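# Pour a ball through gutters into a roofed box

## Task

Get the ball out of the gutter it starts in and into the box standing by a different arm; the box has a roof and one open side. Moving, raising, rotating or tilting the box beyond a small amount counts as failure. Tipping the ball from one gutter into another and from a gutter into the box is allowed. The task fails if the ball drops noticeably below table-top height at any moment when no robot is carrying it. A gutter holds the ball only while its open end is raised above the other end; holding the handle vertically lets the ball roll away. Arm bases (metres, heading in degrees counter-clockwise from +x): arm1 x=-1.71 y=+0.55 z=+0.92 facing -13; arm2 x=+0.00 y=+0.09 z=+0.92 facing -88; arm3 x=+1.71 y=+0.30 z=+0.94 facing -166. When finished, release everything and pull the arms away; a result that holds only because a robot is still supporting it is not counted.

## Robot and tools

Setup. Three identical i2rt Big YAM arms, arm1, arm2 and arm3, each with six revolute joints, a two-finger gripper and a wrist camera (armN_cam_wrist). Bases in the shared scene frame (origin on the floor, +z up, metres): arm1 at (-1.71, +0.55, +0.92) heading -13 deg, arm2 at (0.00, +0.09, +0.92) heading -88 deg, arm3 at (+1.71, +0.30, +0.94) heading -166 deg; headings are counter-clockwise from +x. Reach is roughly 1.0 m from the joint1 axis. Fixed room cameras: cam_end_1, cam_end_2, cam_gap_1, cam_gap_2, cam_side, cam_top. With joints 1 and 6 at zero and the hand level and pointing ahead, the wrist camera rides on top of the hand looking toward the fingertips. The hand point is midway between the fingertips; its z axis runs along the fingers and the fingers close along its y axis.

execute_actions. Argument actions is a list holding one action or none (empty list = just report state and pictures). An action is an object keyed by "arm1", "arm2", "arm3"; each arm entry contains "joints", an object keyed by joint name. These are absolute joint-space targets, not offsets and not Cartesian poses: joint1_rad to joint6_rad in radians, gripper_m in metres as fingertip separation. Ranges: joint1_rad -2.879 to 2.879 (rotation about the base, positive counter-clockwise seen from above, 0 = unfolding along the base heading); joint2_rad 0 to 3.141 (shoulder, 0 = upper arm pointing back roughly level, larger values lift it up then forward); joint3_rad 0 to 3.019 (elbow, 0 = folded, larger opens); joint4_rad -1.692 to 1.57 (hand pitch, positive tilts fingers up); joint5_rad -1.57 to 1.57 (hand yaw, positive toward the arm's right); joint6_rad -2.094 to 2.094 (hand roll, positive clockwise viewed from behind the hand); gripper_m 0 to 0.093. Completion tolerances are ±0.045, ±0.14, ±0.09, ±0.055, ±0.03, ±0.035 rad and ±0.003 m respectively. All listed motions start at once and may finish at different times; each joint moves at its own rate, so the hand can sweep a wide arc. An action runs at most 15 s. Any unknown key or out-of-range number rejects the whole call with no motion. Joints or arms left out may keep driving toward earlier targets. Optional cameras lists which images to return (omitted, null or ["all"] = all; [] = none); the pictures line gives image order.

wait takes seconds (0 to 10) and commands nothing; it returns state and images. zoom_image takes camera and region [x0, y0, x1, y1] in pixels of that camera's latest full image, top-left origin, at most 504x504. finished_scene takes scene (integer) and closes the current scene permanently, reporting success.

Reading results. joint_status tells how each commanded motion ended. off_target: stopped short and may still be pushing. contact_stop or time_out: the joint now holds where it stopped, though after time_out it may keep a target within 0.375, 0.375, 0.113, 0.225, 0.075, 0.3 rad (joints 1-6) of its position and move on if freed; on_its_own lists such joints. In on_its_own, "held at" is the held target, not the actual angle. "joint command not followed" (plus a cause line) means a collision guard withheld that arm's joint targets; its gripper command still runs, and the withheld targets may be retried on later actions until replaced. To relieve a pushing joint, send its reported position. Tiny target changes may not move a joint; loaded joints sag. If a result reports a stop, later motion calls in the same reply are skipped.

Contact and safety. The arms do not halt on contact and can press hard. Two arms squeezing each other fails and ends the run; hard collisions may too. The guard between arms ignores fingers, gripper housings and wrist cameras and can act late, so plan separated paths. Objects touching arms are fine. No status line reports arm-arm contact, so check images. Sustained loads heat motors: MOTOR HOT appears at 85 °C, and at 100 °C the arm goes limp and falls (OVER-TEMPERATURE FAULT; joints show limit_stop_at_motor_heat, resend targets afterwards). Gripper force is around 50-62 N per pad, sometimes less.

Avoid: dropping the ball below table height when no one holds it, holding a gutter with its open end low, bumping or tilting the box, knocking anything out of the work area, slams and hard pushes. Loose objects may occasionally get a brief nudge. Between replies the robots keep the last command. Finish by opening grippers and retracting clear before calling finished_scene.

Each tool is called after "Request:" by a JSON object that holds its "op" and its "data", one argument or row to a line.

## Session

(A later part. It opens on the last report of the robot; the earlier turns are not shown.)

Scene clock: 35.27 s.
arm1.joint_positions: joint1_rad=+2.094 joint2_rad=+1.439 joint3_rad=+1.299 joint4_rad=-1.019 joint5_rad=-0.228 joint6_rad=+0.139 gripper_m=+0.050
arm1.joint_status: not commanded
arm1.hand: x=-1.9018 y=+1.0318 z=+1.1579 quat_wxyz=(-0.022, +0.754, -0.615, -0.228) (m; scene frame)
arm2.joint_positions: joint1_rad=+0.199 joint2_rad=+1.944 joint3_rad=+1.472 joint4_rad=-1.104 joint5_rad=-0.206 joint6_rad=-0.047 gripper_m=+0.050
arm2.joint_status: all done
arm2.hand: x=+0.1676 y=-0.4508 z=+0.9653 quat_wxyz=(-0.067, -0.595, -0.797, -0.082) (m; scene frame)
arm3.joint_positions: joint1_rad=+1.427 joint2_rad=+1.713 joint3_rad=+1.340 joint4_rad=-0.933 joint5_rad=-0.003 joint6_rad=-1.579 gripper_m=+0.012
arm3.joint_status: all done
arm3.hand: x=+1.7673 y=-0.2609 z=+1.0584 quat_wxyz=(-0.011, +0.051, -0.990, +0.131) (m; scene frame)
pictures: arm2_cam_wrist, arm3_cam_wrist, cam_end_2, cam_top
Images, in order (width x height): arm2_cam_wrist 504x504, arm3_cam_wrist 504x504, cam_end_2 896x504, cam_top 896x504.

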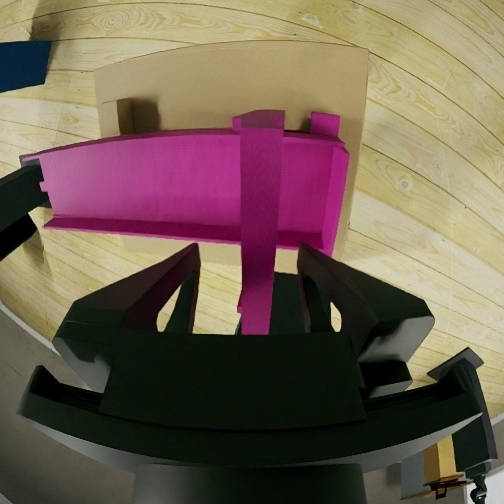

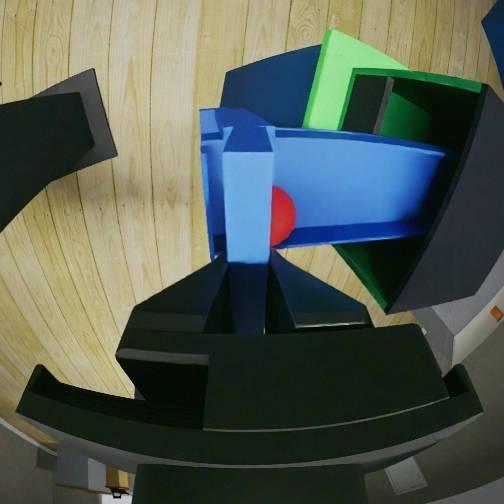

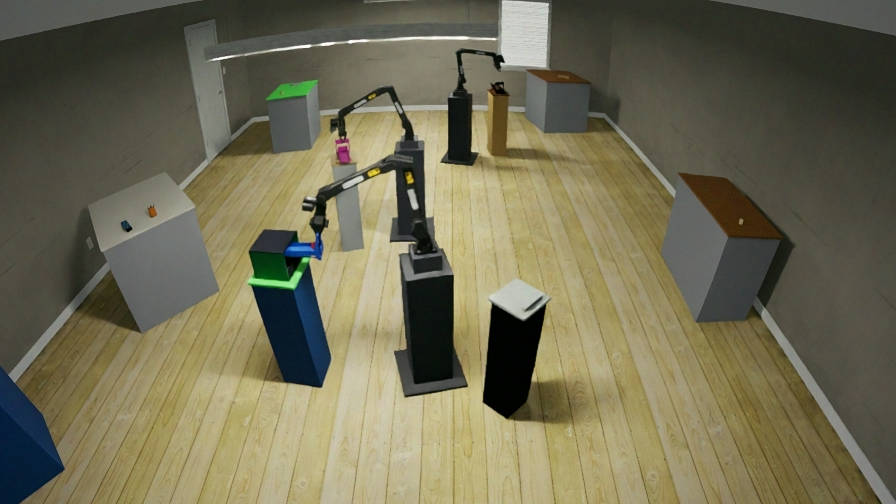

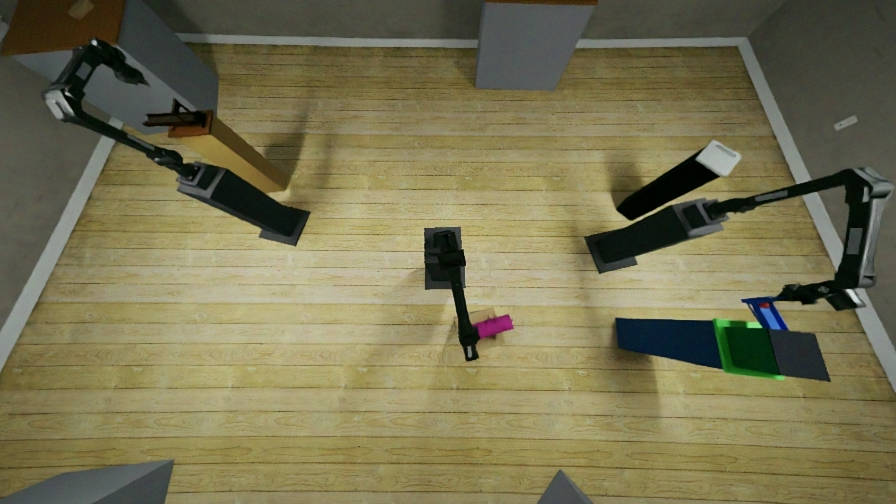

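Request:
{"op": "execute_actions", "data": {
  "actions": [
    {"arm3":{"joints":{"joint4_rad":-1.08}}}
  ],
  "cameras": ["arm3_cam_wrist","cam_end_2"]
}}

Request:
{"op": "wait", "data": {
  "seconds": 1.5
}}

Request:
{"op": "zoom_image", "data": {
  "camera": "cam_end_2",
  "region": [240, 190, 360, 300]
}}

Scene clock: 36.30 s.
arm1.joint_positions: joint1_rad=+2.094 joint2_rad=+1.439 joint3_rad=+1.299 joint4_rad=-1.019 joint5_rad=-0.228 joint6_rad=+0.139 gripper_m=+0.050
arm1.joint_status: not commanded
arm1.hand: x=-1.9018 y=+1.0318 z=+1.1579 quat_wxyz=(-0.022, +0.754, -0.615, -0.228) (m; scene frame)
arm2.joint_positions: joint1_rad=+0.199 joint2_rad=+1.944 joint3_rad=+1.472 joint4_rad=-1.104 joint5_rad=-0.206 joint6_rad=-0.047 gripper_m=+0.050
arm2.joint_status: not commanded
arm2.hand: x=+0.1676 y=-0.4508 z=+0.9653 quat_wxyz=(-0.067, -0.595, -0.797, -0.082) (m; scene frame)
arm3.joint_positions: joint1_rad=+1.427 joint2_rad=+1.713 joint3_rad=+1.340 joint4_rad=-1.075 joint5_rad=-0.003 joint6_rad=-1.579 gripper_m=+0.012
arm3.joint_status: all done
arm3.hand: x=+1.7641 y=-0.2267 z=+1.0518 quat_wxyz=(-0.008, +0.051, -0.997, +0.060) (m; scene frame)
pictures: arm3_cam_wrist, cam_end_2
Images, in order (width x height): arm3_cam_wrist 504x504, cam_end_2 896x504.

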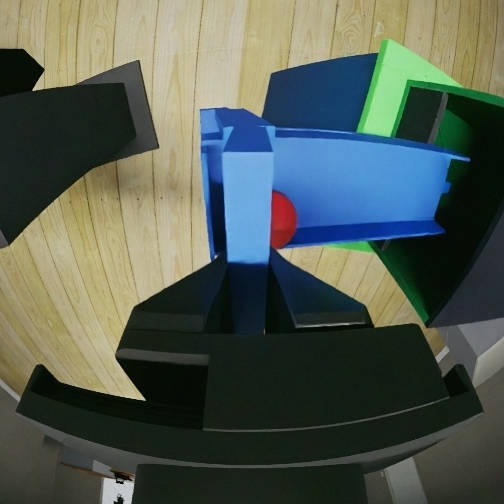

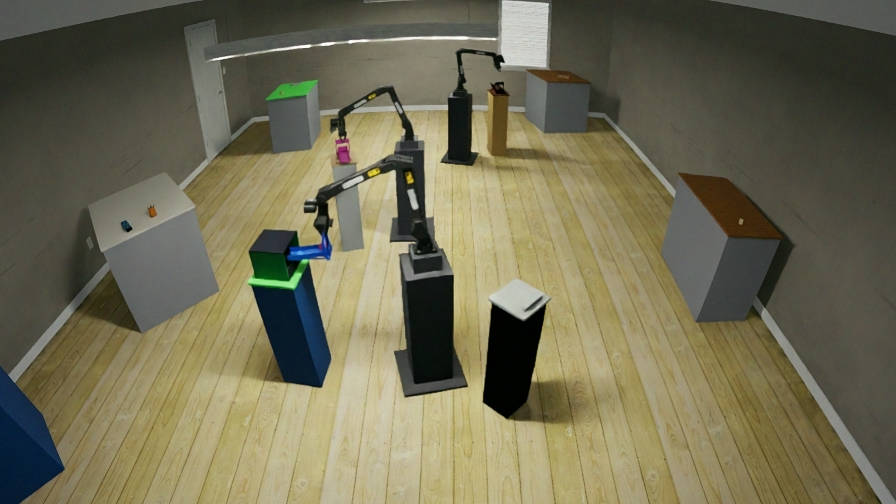

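Scene clock: 37.80 s.
arm1.joint_positions: joint1_rad=+2.094 joint2_rad=+1.439 joint3_rad=+1.299 joint4_rad=-1.019 joint5_rad=-0.228 joint6_rad=+0.139 gripper_m=+0.050
arm1.joint_status: not commanded
arm1.hand: x=-1.9018 y=+1.0318 z=+1.1579 quat_wxyz=(-0.022, +0.754, -0.615, -0.228) (m; scene frame)
arm2.joint_positions: joint1_rad=+0.199 joint2_rad=+1.944 joint3_rad=+1.472 joint4_rad=-1.104 joint5_rad=-0.206 joint6_rad=-0.047 gripper_m=+0.050
arm2.joint_status: not commanded
arm2.hand: x=+0.1676 y=-0.4508 z=+0.9653 quat_wxyz=(-0.067, -0.595, -0.797, -0.082) (m; scene frame)
arm3.joint_positions: joint1_rad=+1.427 joint2_rad=+1.713 joint3_rad=+1.340 joint4_rad=-1.077 joint5_rad=-0.002 joint6_rad=-1.579 gripper_m=+0.012
arm3.joint_status: all done
arm3.hand: x=+1.7640 y=-0.2262 z=+1.0517 quat_wxyz=(-0.008, +0.051, -0.997, +0.059) (m; scene frame)
wait: 1.50 s; at rest by 0.27 s
pictures: arm1_cam_wrist, arm2_cam_wrist, arm3_cam_wrist, cam_end_1, cam_end_2, cam_gap_1, cam_gap_2, cam_side, cam_top
Images, in order (width x height): arm1_cam_wrist 504x504, arm2_cam_wrist 504x504, arm3_cam_wrist 504x504, cam_end_1 896x504, cam_end_2 896x504, cam_gap_1 896x504, cam_gap_2 896x504, cam_side 896x504, cam_top 896x504.

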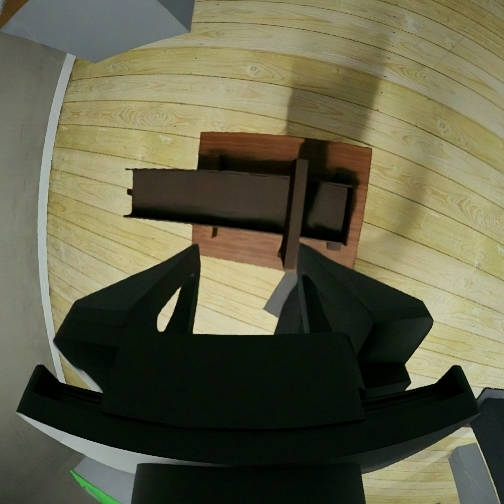

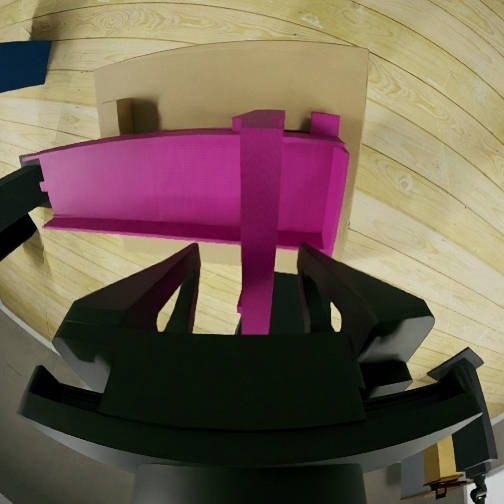

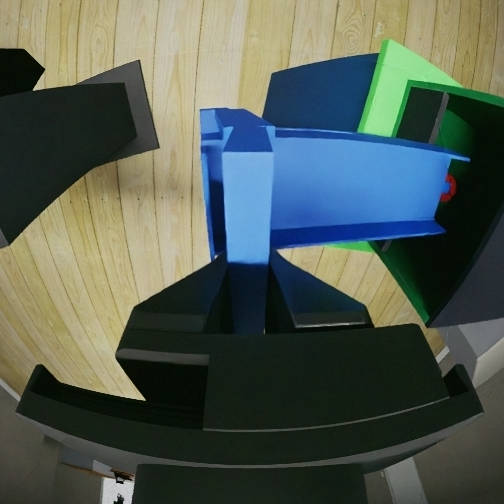

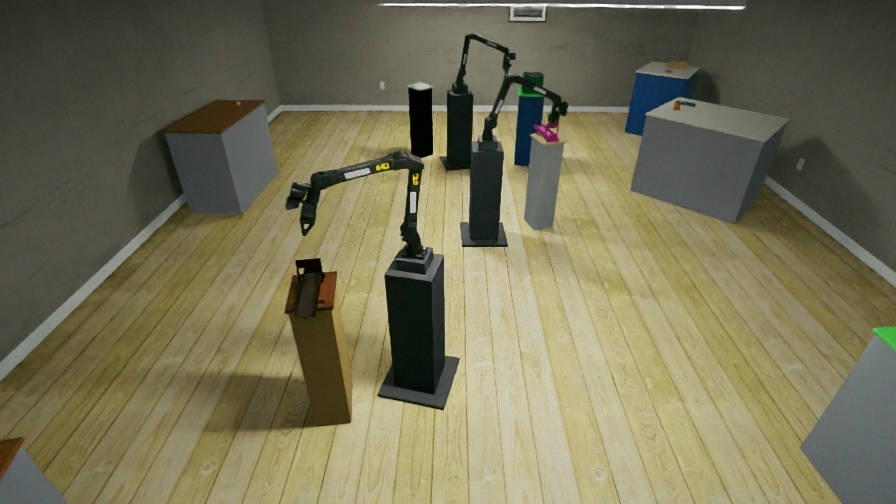

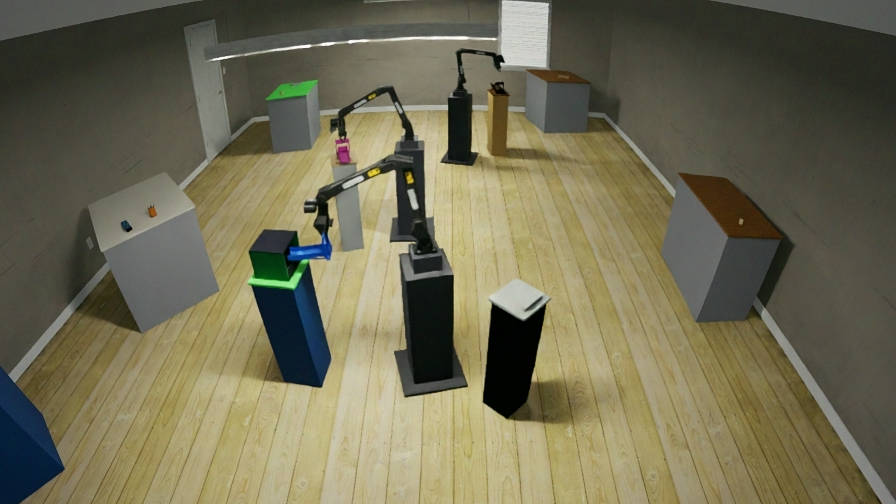

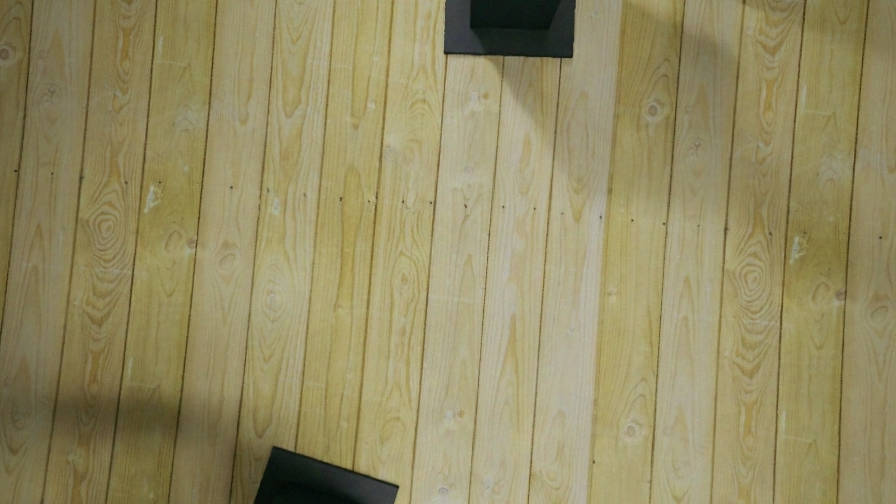

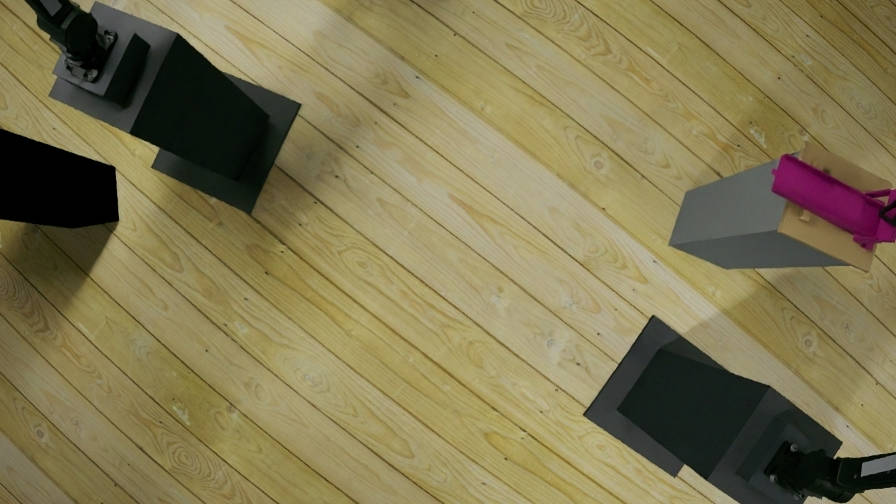

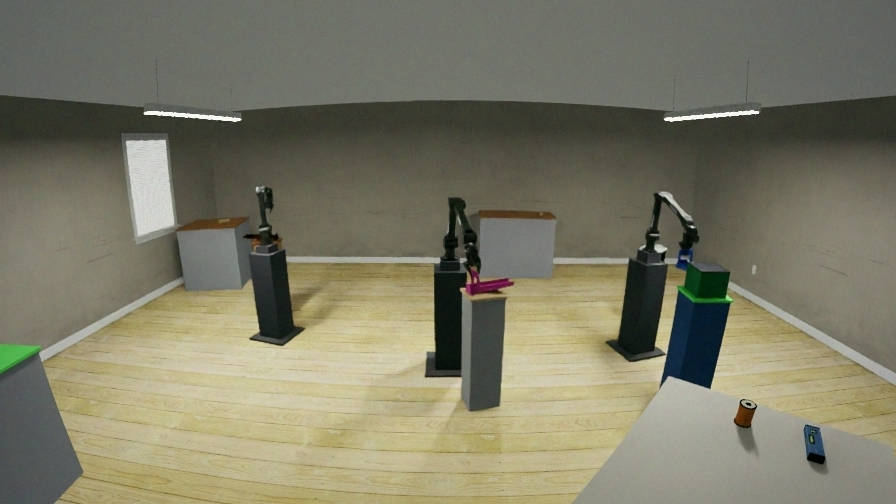

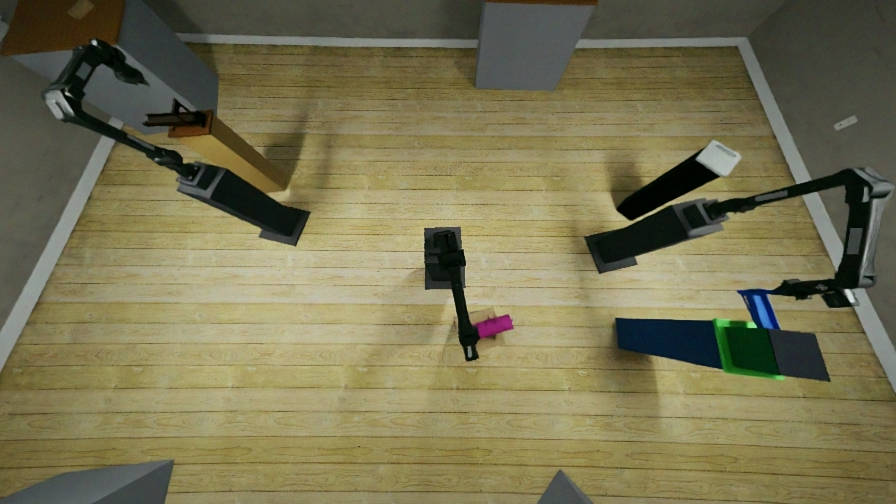

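Region (240, 190, 360, 300) of cam_end_2's 896x504 image, scaled by 4.200, with more detail than that image has; it fills the top 462 rows of this view, and the rest is white.

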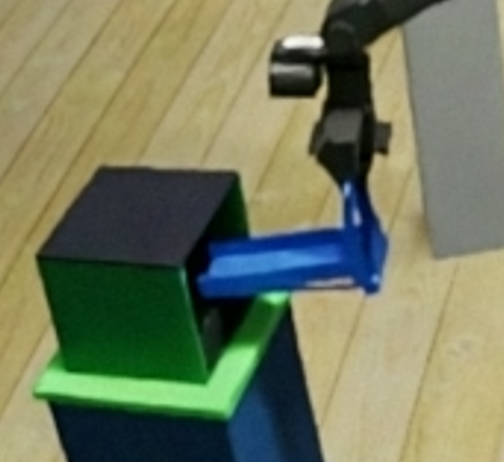

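Request:
{"op": "execute_actions", "data": {
  "actions": [
    {"arm2":{"joints":{"joint2_rad":1.6}},"arm3":{"joints":{"joint2_rad":1.42,"joint3_rad":1.03,"joint4_rad":-1.18}}}
  ],
  "cameras": ["arm3_cam_wrist","cam_end_2","cam_top"]
}}

Scene clock: 39.70 s.
arm1.joint_positions: joint1_rad=+2.094 joint2_rad=+1.439 joint3_rad=+1.299 joint4_rad=-1.019 joint5_rad=-0.228 joint6_rad=+0.139 gripper_m=+0.050
arm1.joint_status: not commanded
arm1.hand: x=-1.9018 y=+1.0318 z=+1.1579 quat_wxyz=(-0.022, +0.754, -0.615, -0.228) (m; scene frame)
arm2.joint_positions: joint1_rad=+0.199 joint2_rad=+1.589 joint3_rad=+1.484 joint4_rad=-1.104 joint5_rad=-0.207 joint6_rad=-0.047 gripper_m=+0.050
arm2.joint_status: all done
arm2.hand: x=+0.1664 y=-0.4503 z=+1.1639 quat_wxyz=(-0.206, -0.570, -0.794, +0.034) (m; scene frame)
arm3.joint_positions: joint1_rad=+1.427 joint2_rad=+1.421 joint3_rad=+1.031 joint4_rad=-1.180 joint5_rad=-0.002 joint6_rad=-1.579 gripper_m=+0.012
arm3.joint_status: all done
arm3.hand: x=+1.7504 y=-0.0847 z=+1.0637 quat_wxyz=(-0.005, +0.051, -0.999, -0.001) (m; scene frame)
pictures: arm3_cam_wrist, cam_end_2, cam_top
Images, in order (width x height): arm3_cam_wrist 504x504, cam_end_2 896x504, cam_top 896x504.

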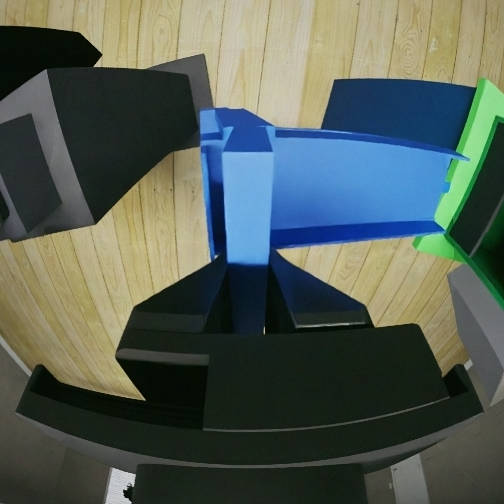

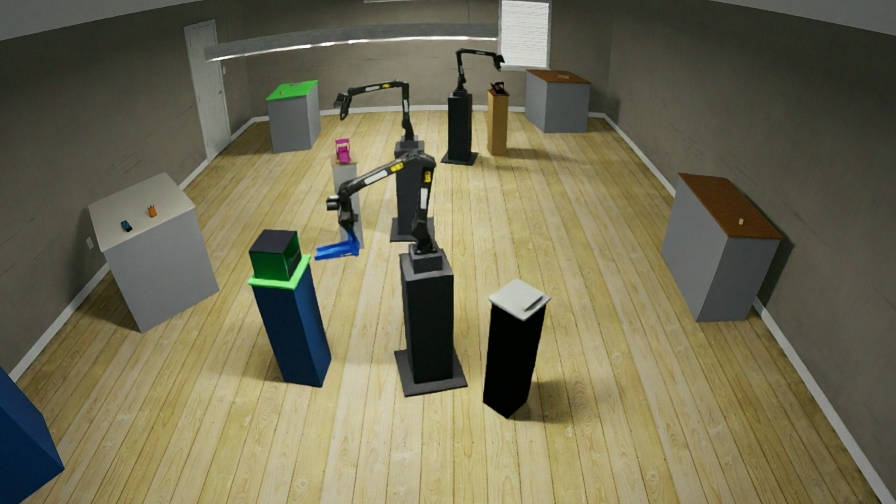

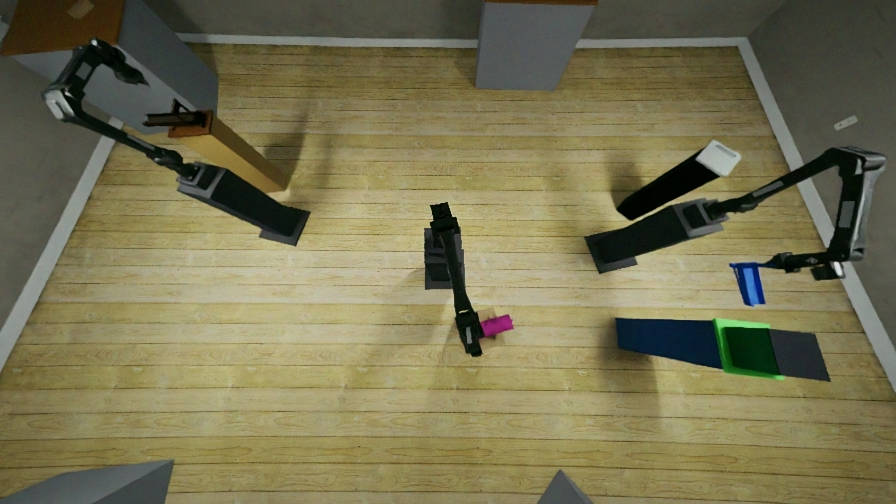

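Request:
{"op": "execute_actions", "data": {
  "actions": [
    {"arm3":{"joints":{"joint1_rad":-2.275,"joint2_rad":1.585,"joint3_rad":1.01,"joint4_rad":-0.678,"joint5_rad":0.058,"joint6_rad":-1.255}}}
  ],
  "cameras": ["arm3_cam_wrist","cam_end_2","cam_top"]
}}

Scene clock: 42.70 s.
arm1.joint_positions: joint1_rad=+2.094 joint2_rad=+1.439 joint3_rad=+1.299 joint4_rad=-1.019 joint5_rad=-0.228 joint6_rad=+0.139 gripper_m=+0.050
arm1.joint_status: not commanded
arm1.hand: x=-1.9018 y=+1.0318 z=+1.1579 quat_wxyz=(-0.022, +0.754, -0.615, -0.228) (m; scene frame)
arm2.joint_positions: joint1_rad=+0.199 joint2_rad=+1.589 joint3_rad=+1.484 joint4_rad=-1.104 joint5_rad=-0.207 joint6_rad=-0.047 gripper_m=+0.050
arm2.joint_status: not commanded
arm2.hand: x=+0.1664 y=-0.4503 z=+1.1639 quat_wxyz=(-0.206, -0.570, -0.794, +0.034) (m; scene frame)
arm3.joint_positions: joint1_rad=-2.281 joint2_rad=+1.609 joint3_rad=+1.014 joint4_rad=-0.682 joint5_rad=+0.058 joint6_rad=-1.259 gripper_m=+0.012
arm3.joint_status: all done
arm3.hand: x=+1.9474 y=+0.7327 z=+1.0001 quat_wxyz=(+0.146, -0.912, +0.381, -0.043) (m; scene frame)
pictures: arm3_cam_wrist, cam_end_2, cam_top
Images, in order (width x height): arm3_cam_wrist 504x504, cam_end_2 896x504, cam_top 896x504.

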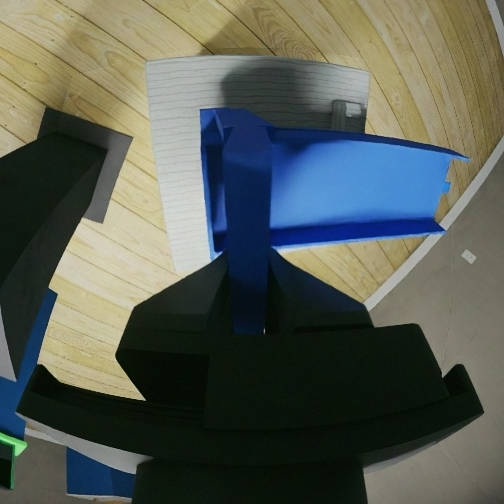

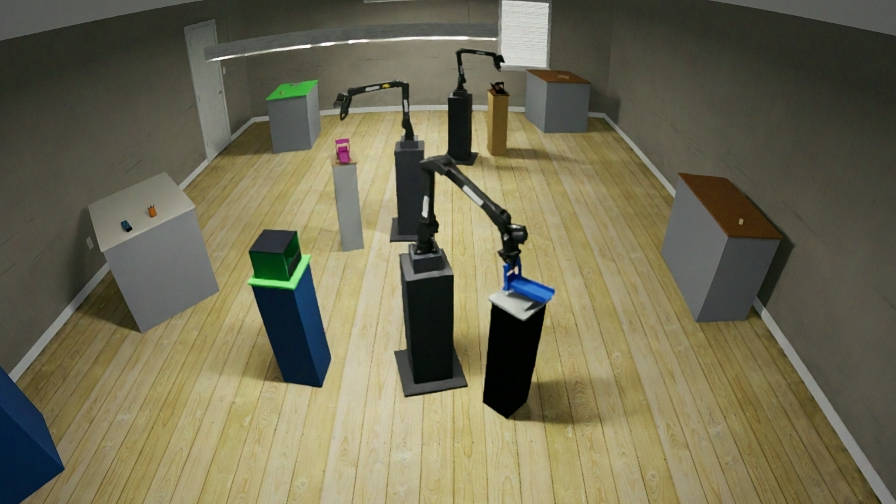

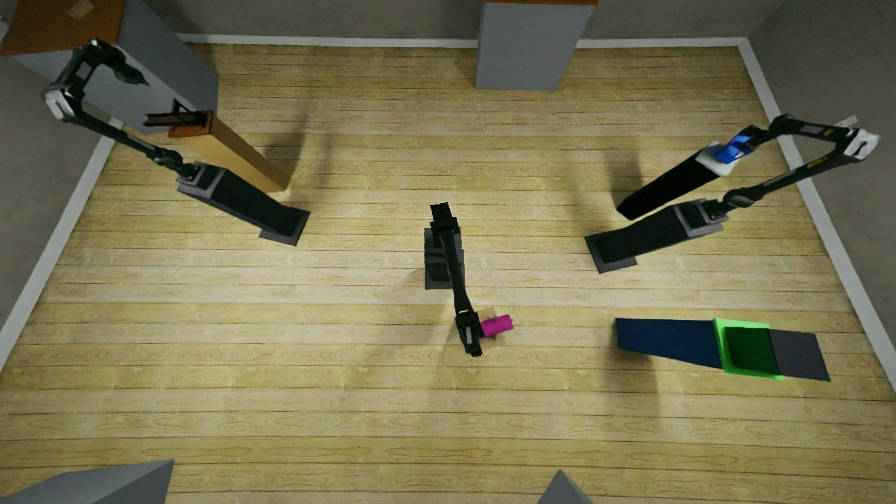

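Request:
{"op": "execute_actions", "data": {
  "actions": [
    {"arm3":{"joints":{"joint2_rad":1.668}}}
  ],
  "cameras": ["arm3_cam_wrist"]
}}

Scene clock: 43.67 s.
arm1.joint_positions: joint1_rad=+2.094 joint2_rad=+1.439 joint3_rad=+1.299 joint4_rad=-1.019 joint5_rad=-0.228 joint6_rad=+0.139 gripper_m=+0.050
arm1.joint_status: not commanded
arm1.hand: x=-1.9018 y=+1.0318 z=+1.1579 quat_wxyz=(-0.022, +0.754, -0.615, -0.228) (m; scene frame)
arm2.joint_positions: joint1_rad=+0.199 joint2_rad=+1.589 joint3_rad=+1.484 joint4_rad=-1.104 joint5_rad=-0.207 joint6_rad=-0.047 gripper_m=+0.050
arm2.joint_status: not commanded
arm2.hand: x=+0.1664 y=-0.4503 z=+1.1639 quat_wxyz=(-0.206, -0.570, -0.794, +0.034) (m; scene frame)
arm3.joint_positions: joint1_rad=-2.281 joint2_rad=+1.675 joint3_rad=+1.014 joint4_rad=-0.682 joint5_rad=+0.058 joint6_rad=-1.259 gripper_m=+0.012
arm3.joint_status: all done
arm3.hand: x=+1.9450 y=+0.7276 z=+0.9694 quat_wxyz=(+0.113, -0.916, +0.382, -0.041) (m; scene frame)
pictures: arm3_cam_wrist
Images, in order (width x height): arm3_cam_wrist 504x504.

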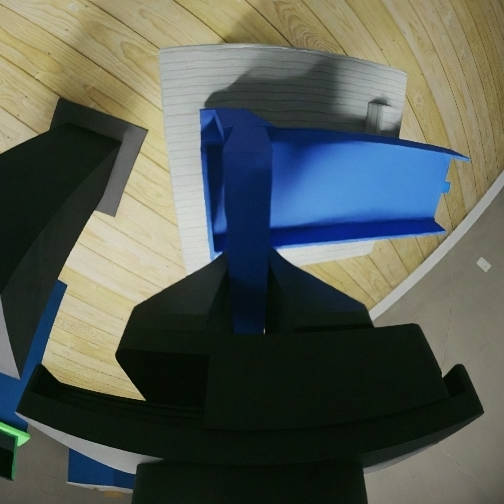

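Request:
{"op": "execute_actions", "data": {
  "actions": [
    {"arm3":{"joints":{"gripper_m":0.045}}}
  ],
  "cameras": ["arm3_cam_wrist"]
}}

Request:
{"op": "execute_actions", "data": {
  "actions": [
    {"arm3":{"joints":{"joint2_rad":1.33}}}
  ],
  "cameras": ["arm3_cam_wrist","cam_end_2","cam_top"]
}}

Scene clock: 44.30 s.
arm1.joint_positions: joint1_rad=+2.094 joint2_rad=+1.439 joint3_rad=+1.299 joint4_rad=-1.019 joint5_rad=-0.228 joint6_rad=+0.139 gripper_m=+0.050
arm1.joint_status: not commanded
arm1.hand: x=-1.9018 y=+1.0318 z=+1.1579 quat_wxyz=(-0.022, +0.754, -0.615, -0.228) (m; scene frame)
arm2.joint_positions: joint1_rad=+0.199 joint2_rad=+1.589 joint3_rad=+1.484 joint4_rad=-1.104 joint5_rad=-0.207 joint6_rad=-0.047 gripper_m=+0.050
arm2.joint_status: not commanded
arm2.hand: x=+0.1664 y=-0.4503 z=+1.1639 quat_wxyz=(-0.206, -0.570, -0.794, +0.034) (m; scene frame)
arm3.joint_positions: joint1_rad=-2.281 joint2_rad=+1.675 joint3_rad=+1.014 joint4_rad=-0.682 joint5_rad=+0.058 joint6_rad=-1.259 gripper_m=+0.045
arm3.joint_status: all done
arm3.hand: x=+1.9450 y=+0.7276 z=+0.9694 quat_wxyz=(+0.113, -0.916, +0.382, -0.041) (m; scene frame)
pictures: arm3_cam_wrist
Images, in order (width x height): arm3_cam_wrist 504x504.

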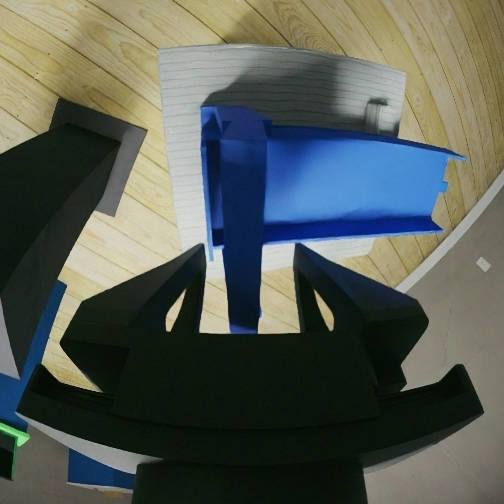

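Scene clock: 45.57 s.
arm1.joint_positions: joint1_rad=+2.094 joint2_rad=+1.439 joint3_rad=+1.299 joint4_rad=-1.019 joint5_rad=-0.228 joint6_rad=+0.139 gripper_m=+0.050
arm1.joint_status: not commanded
arm1.hand: x=-1.9018 y=+1.0318 z=+1.1579 quat_wxyz=(-0.022, +0.754, -0.615, -0.228) (m; scene frame)
arm2.joint_positions: joint1_rad=+0.199 joint2_rad=+1.589 joint3_rad=+1.484 joint4_rad=-1.104 joint5_rad=-0.207 joint6_rad=-0.047 gripper_m=+0.050
arm2.joint_status: not commanded
arm2.hand: x=+0.1664 y=-0.4503 z=+1.1639 quat_wxyz=(-0.206, -0.570, -0.794, +0.034) (m; scene frame)
arm3.joint_positions: joint1_rad=-2.281 joint2_rad=+1.319 joint3_rad=+1.014 joint4_rad=-0.682 joint5_rad=+0.058 joint6_rad=-1.259 gripper_m=+0.045
arm3.joint_status: all done
arm3.hand: x=+1.9470 y=+0.7336 z=+1.1378 quat_wxyz=(+0.287, -0.881, +0.372, -0.053) (m; scene frame)
pictures: arm3_cam_wrist, cam_end_2, cam_top
Images, in order (width x height): arm3_cam_wrist 504x504, cam_end_2 896x504, cam_top 896x504.

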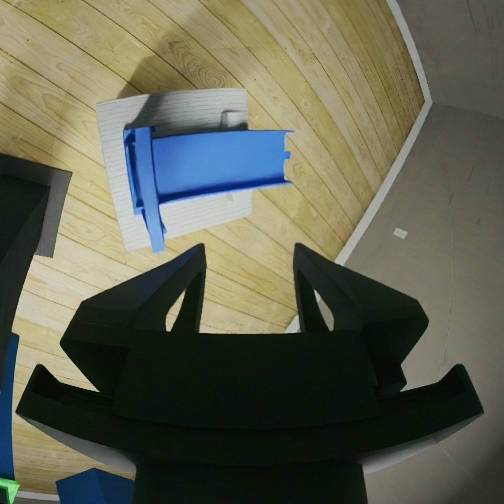

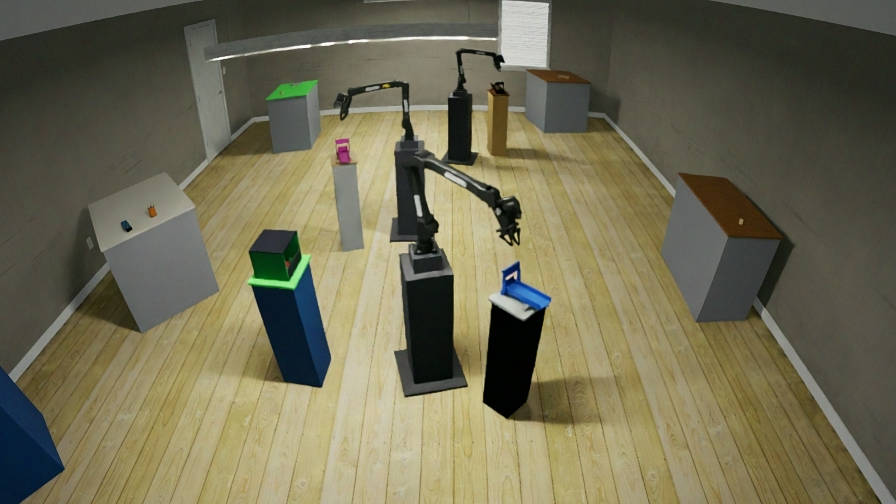

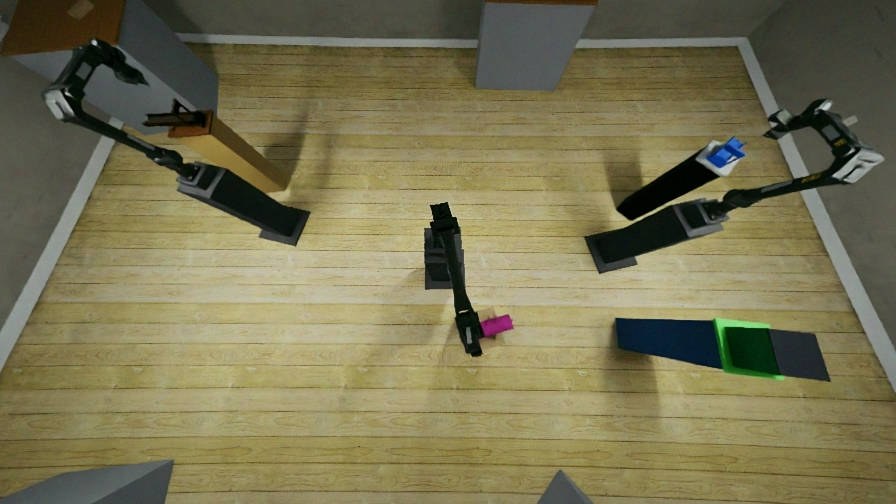

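Request:
{"op": "finished_scene", "data": {
  "scene": 2
}}

The scene is finished: the task was done.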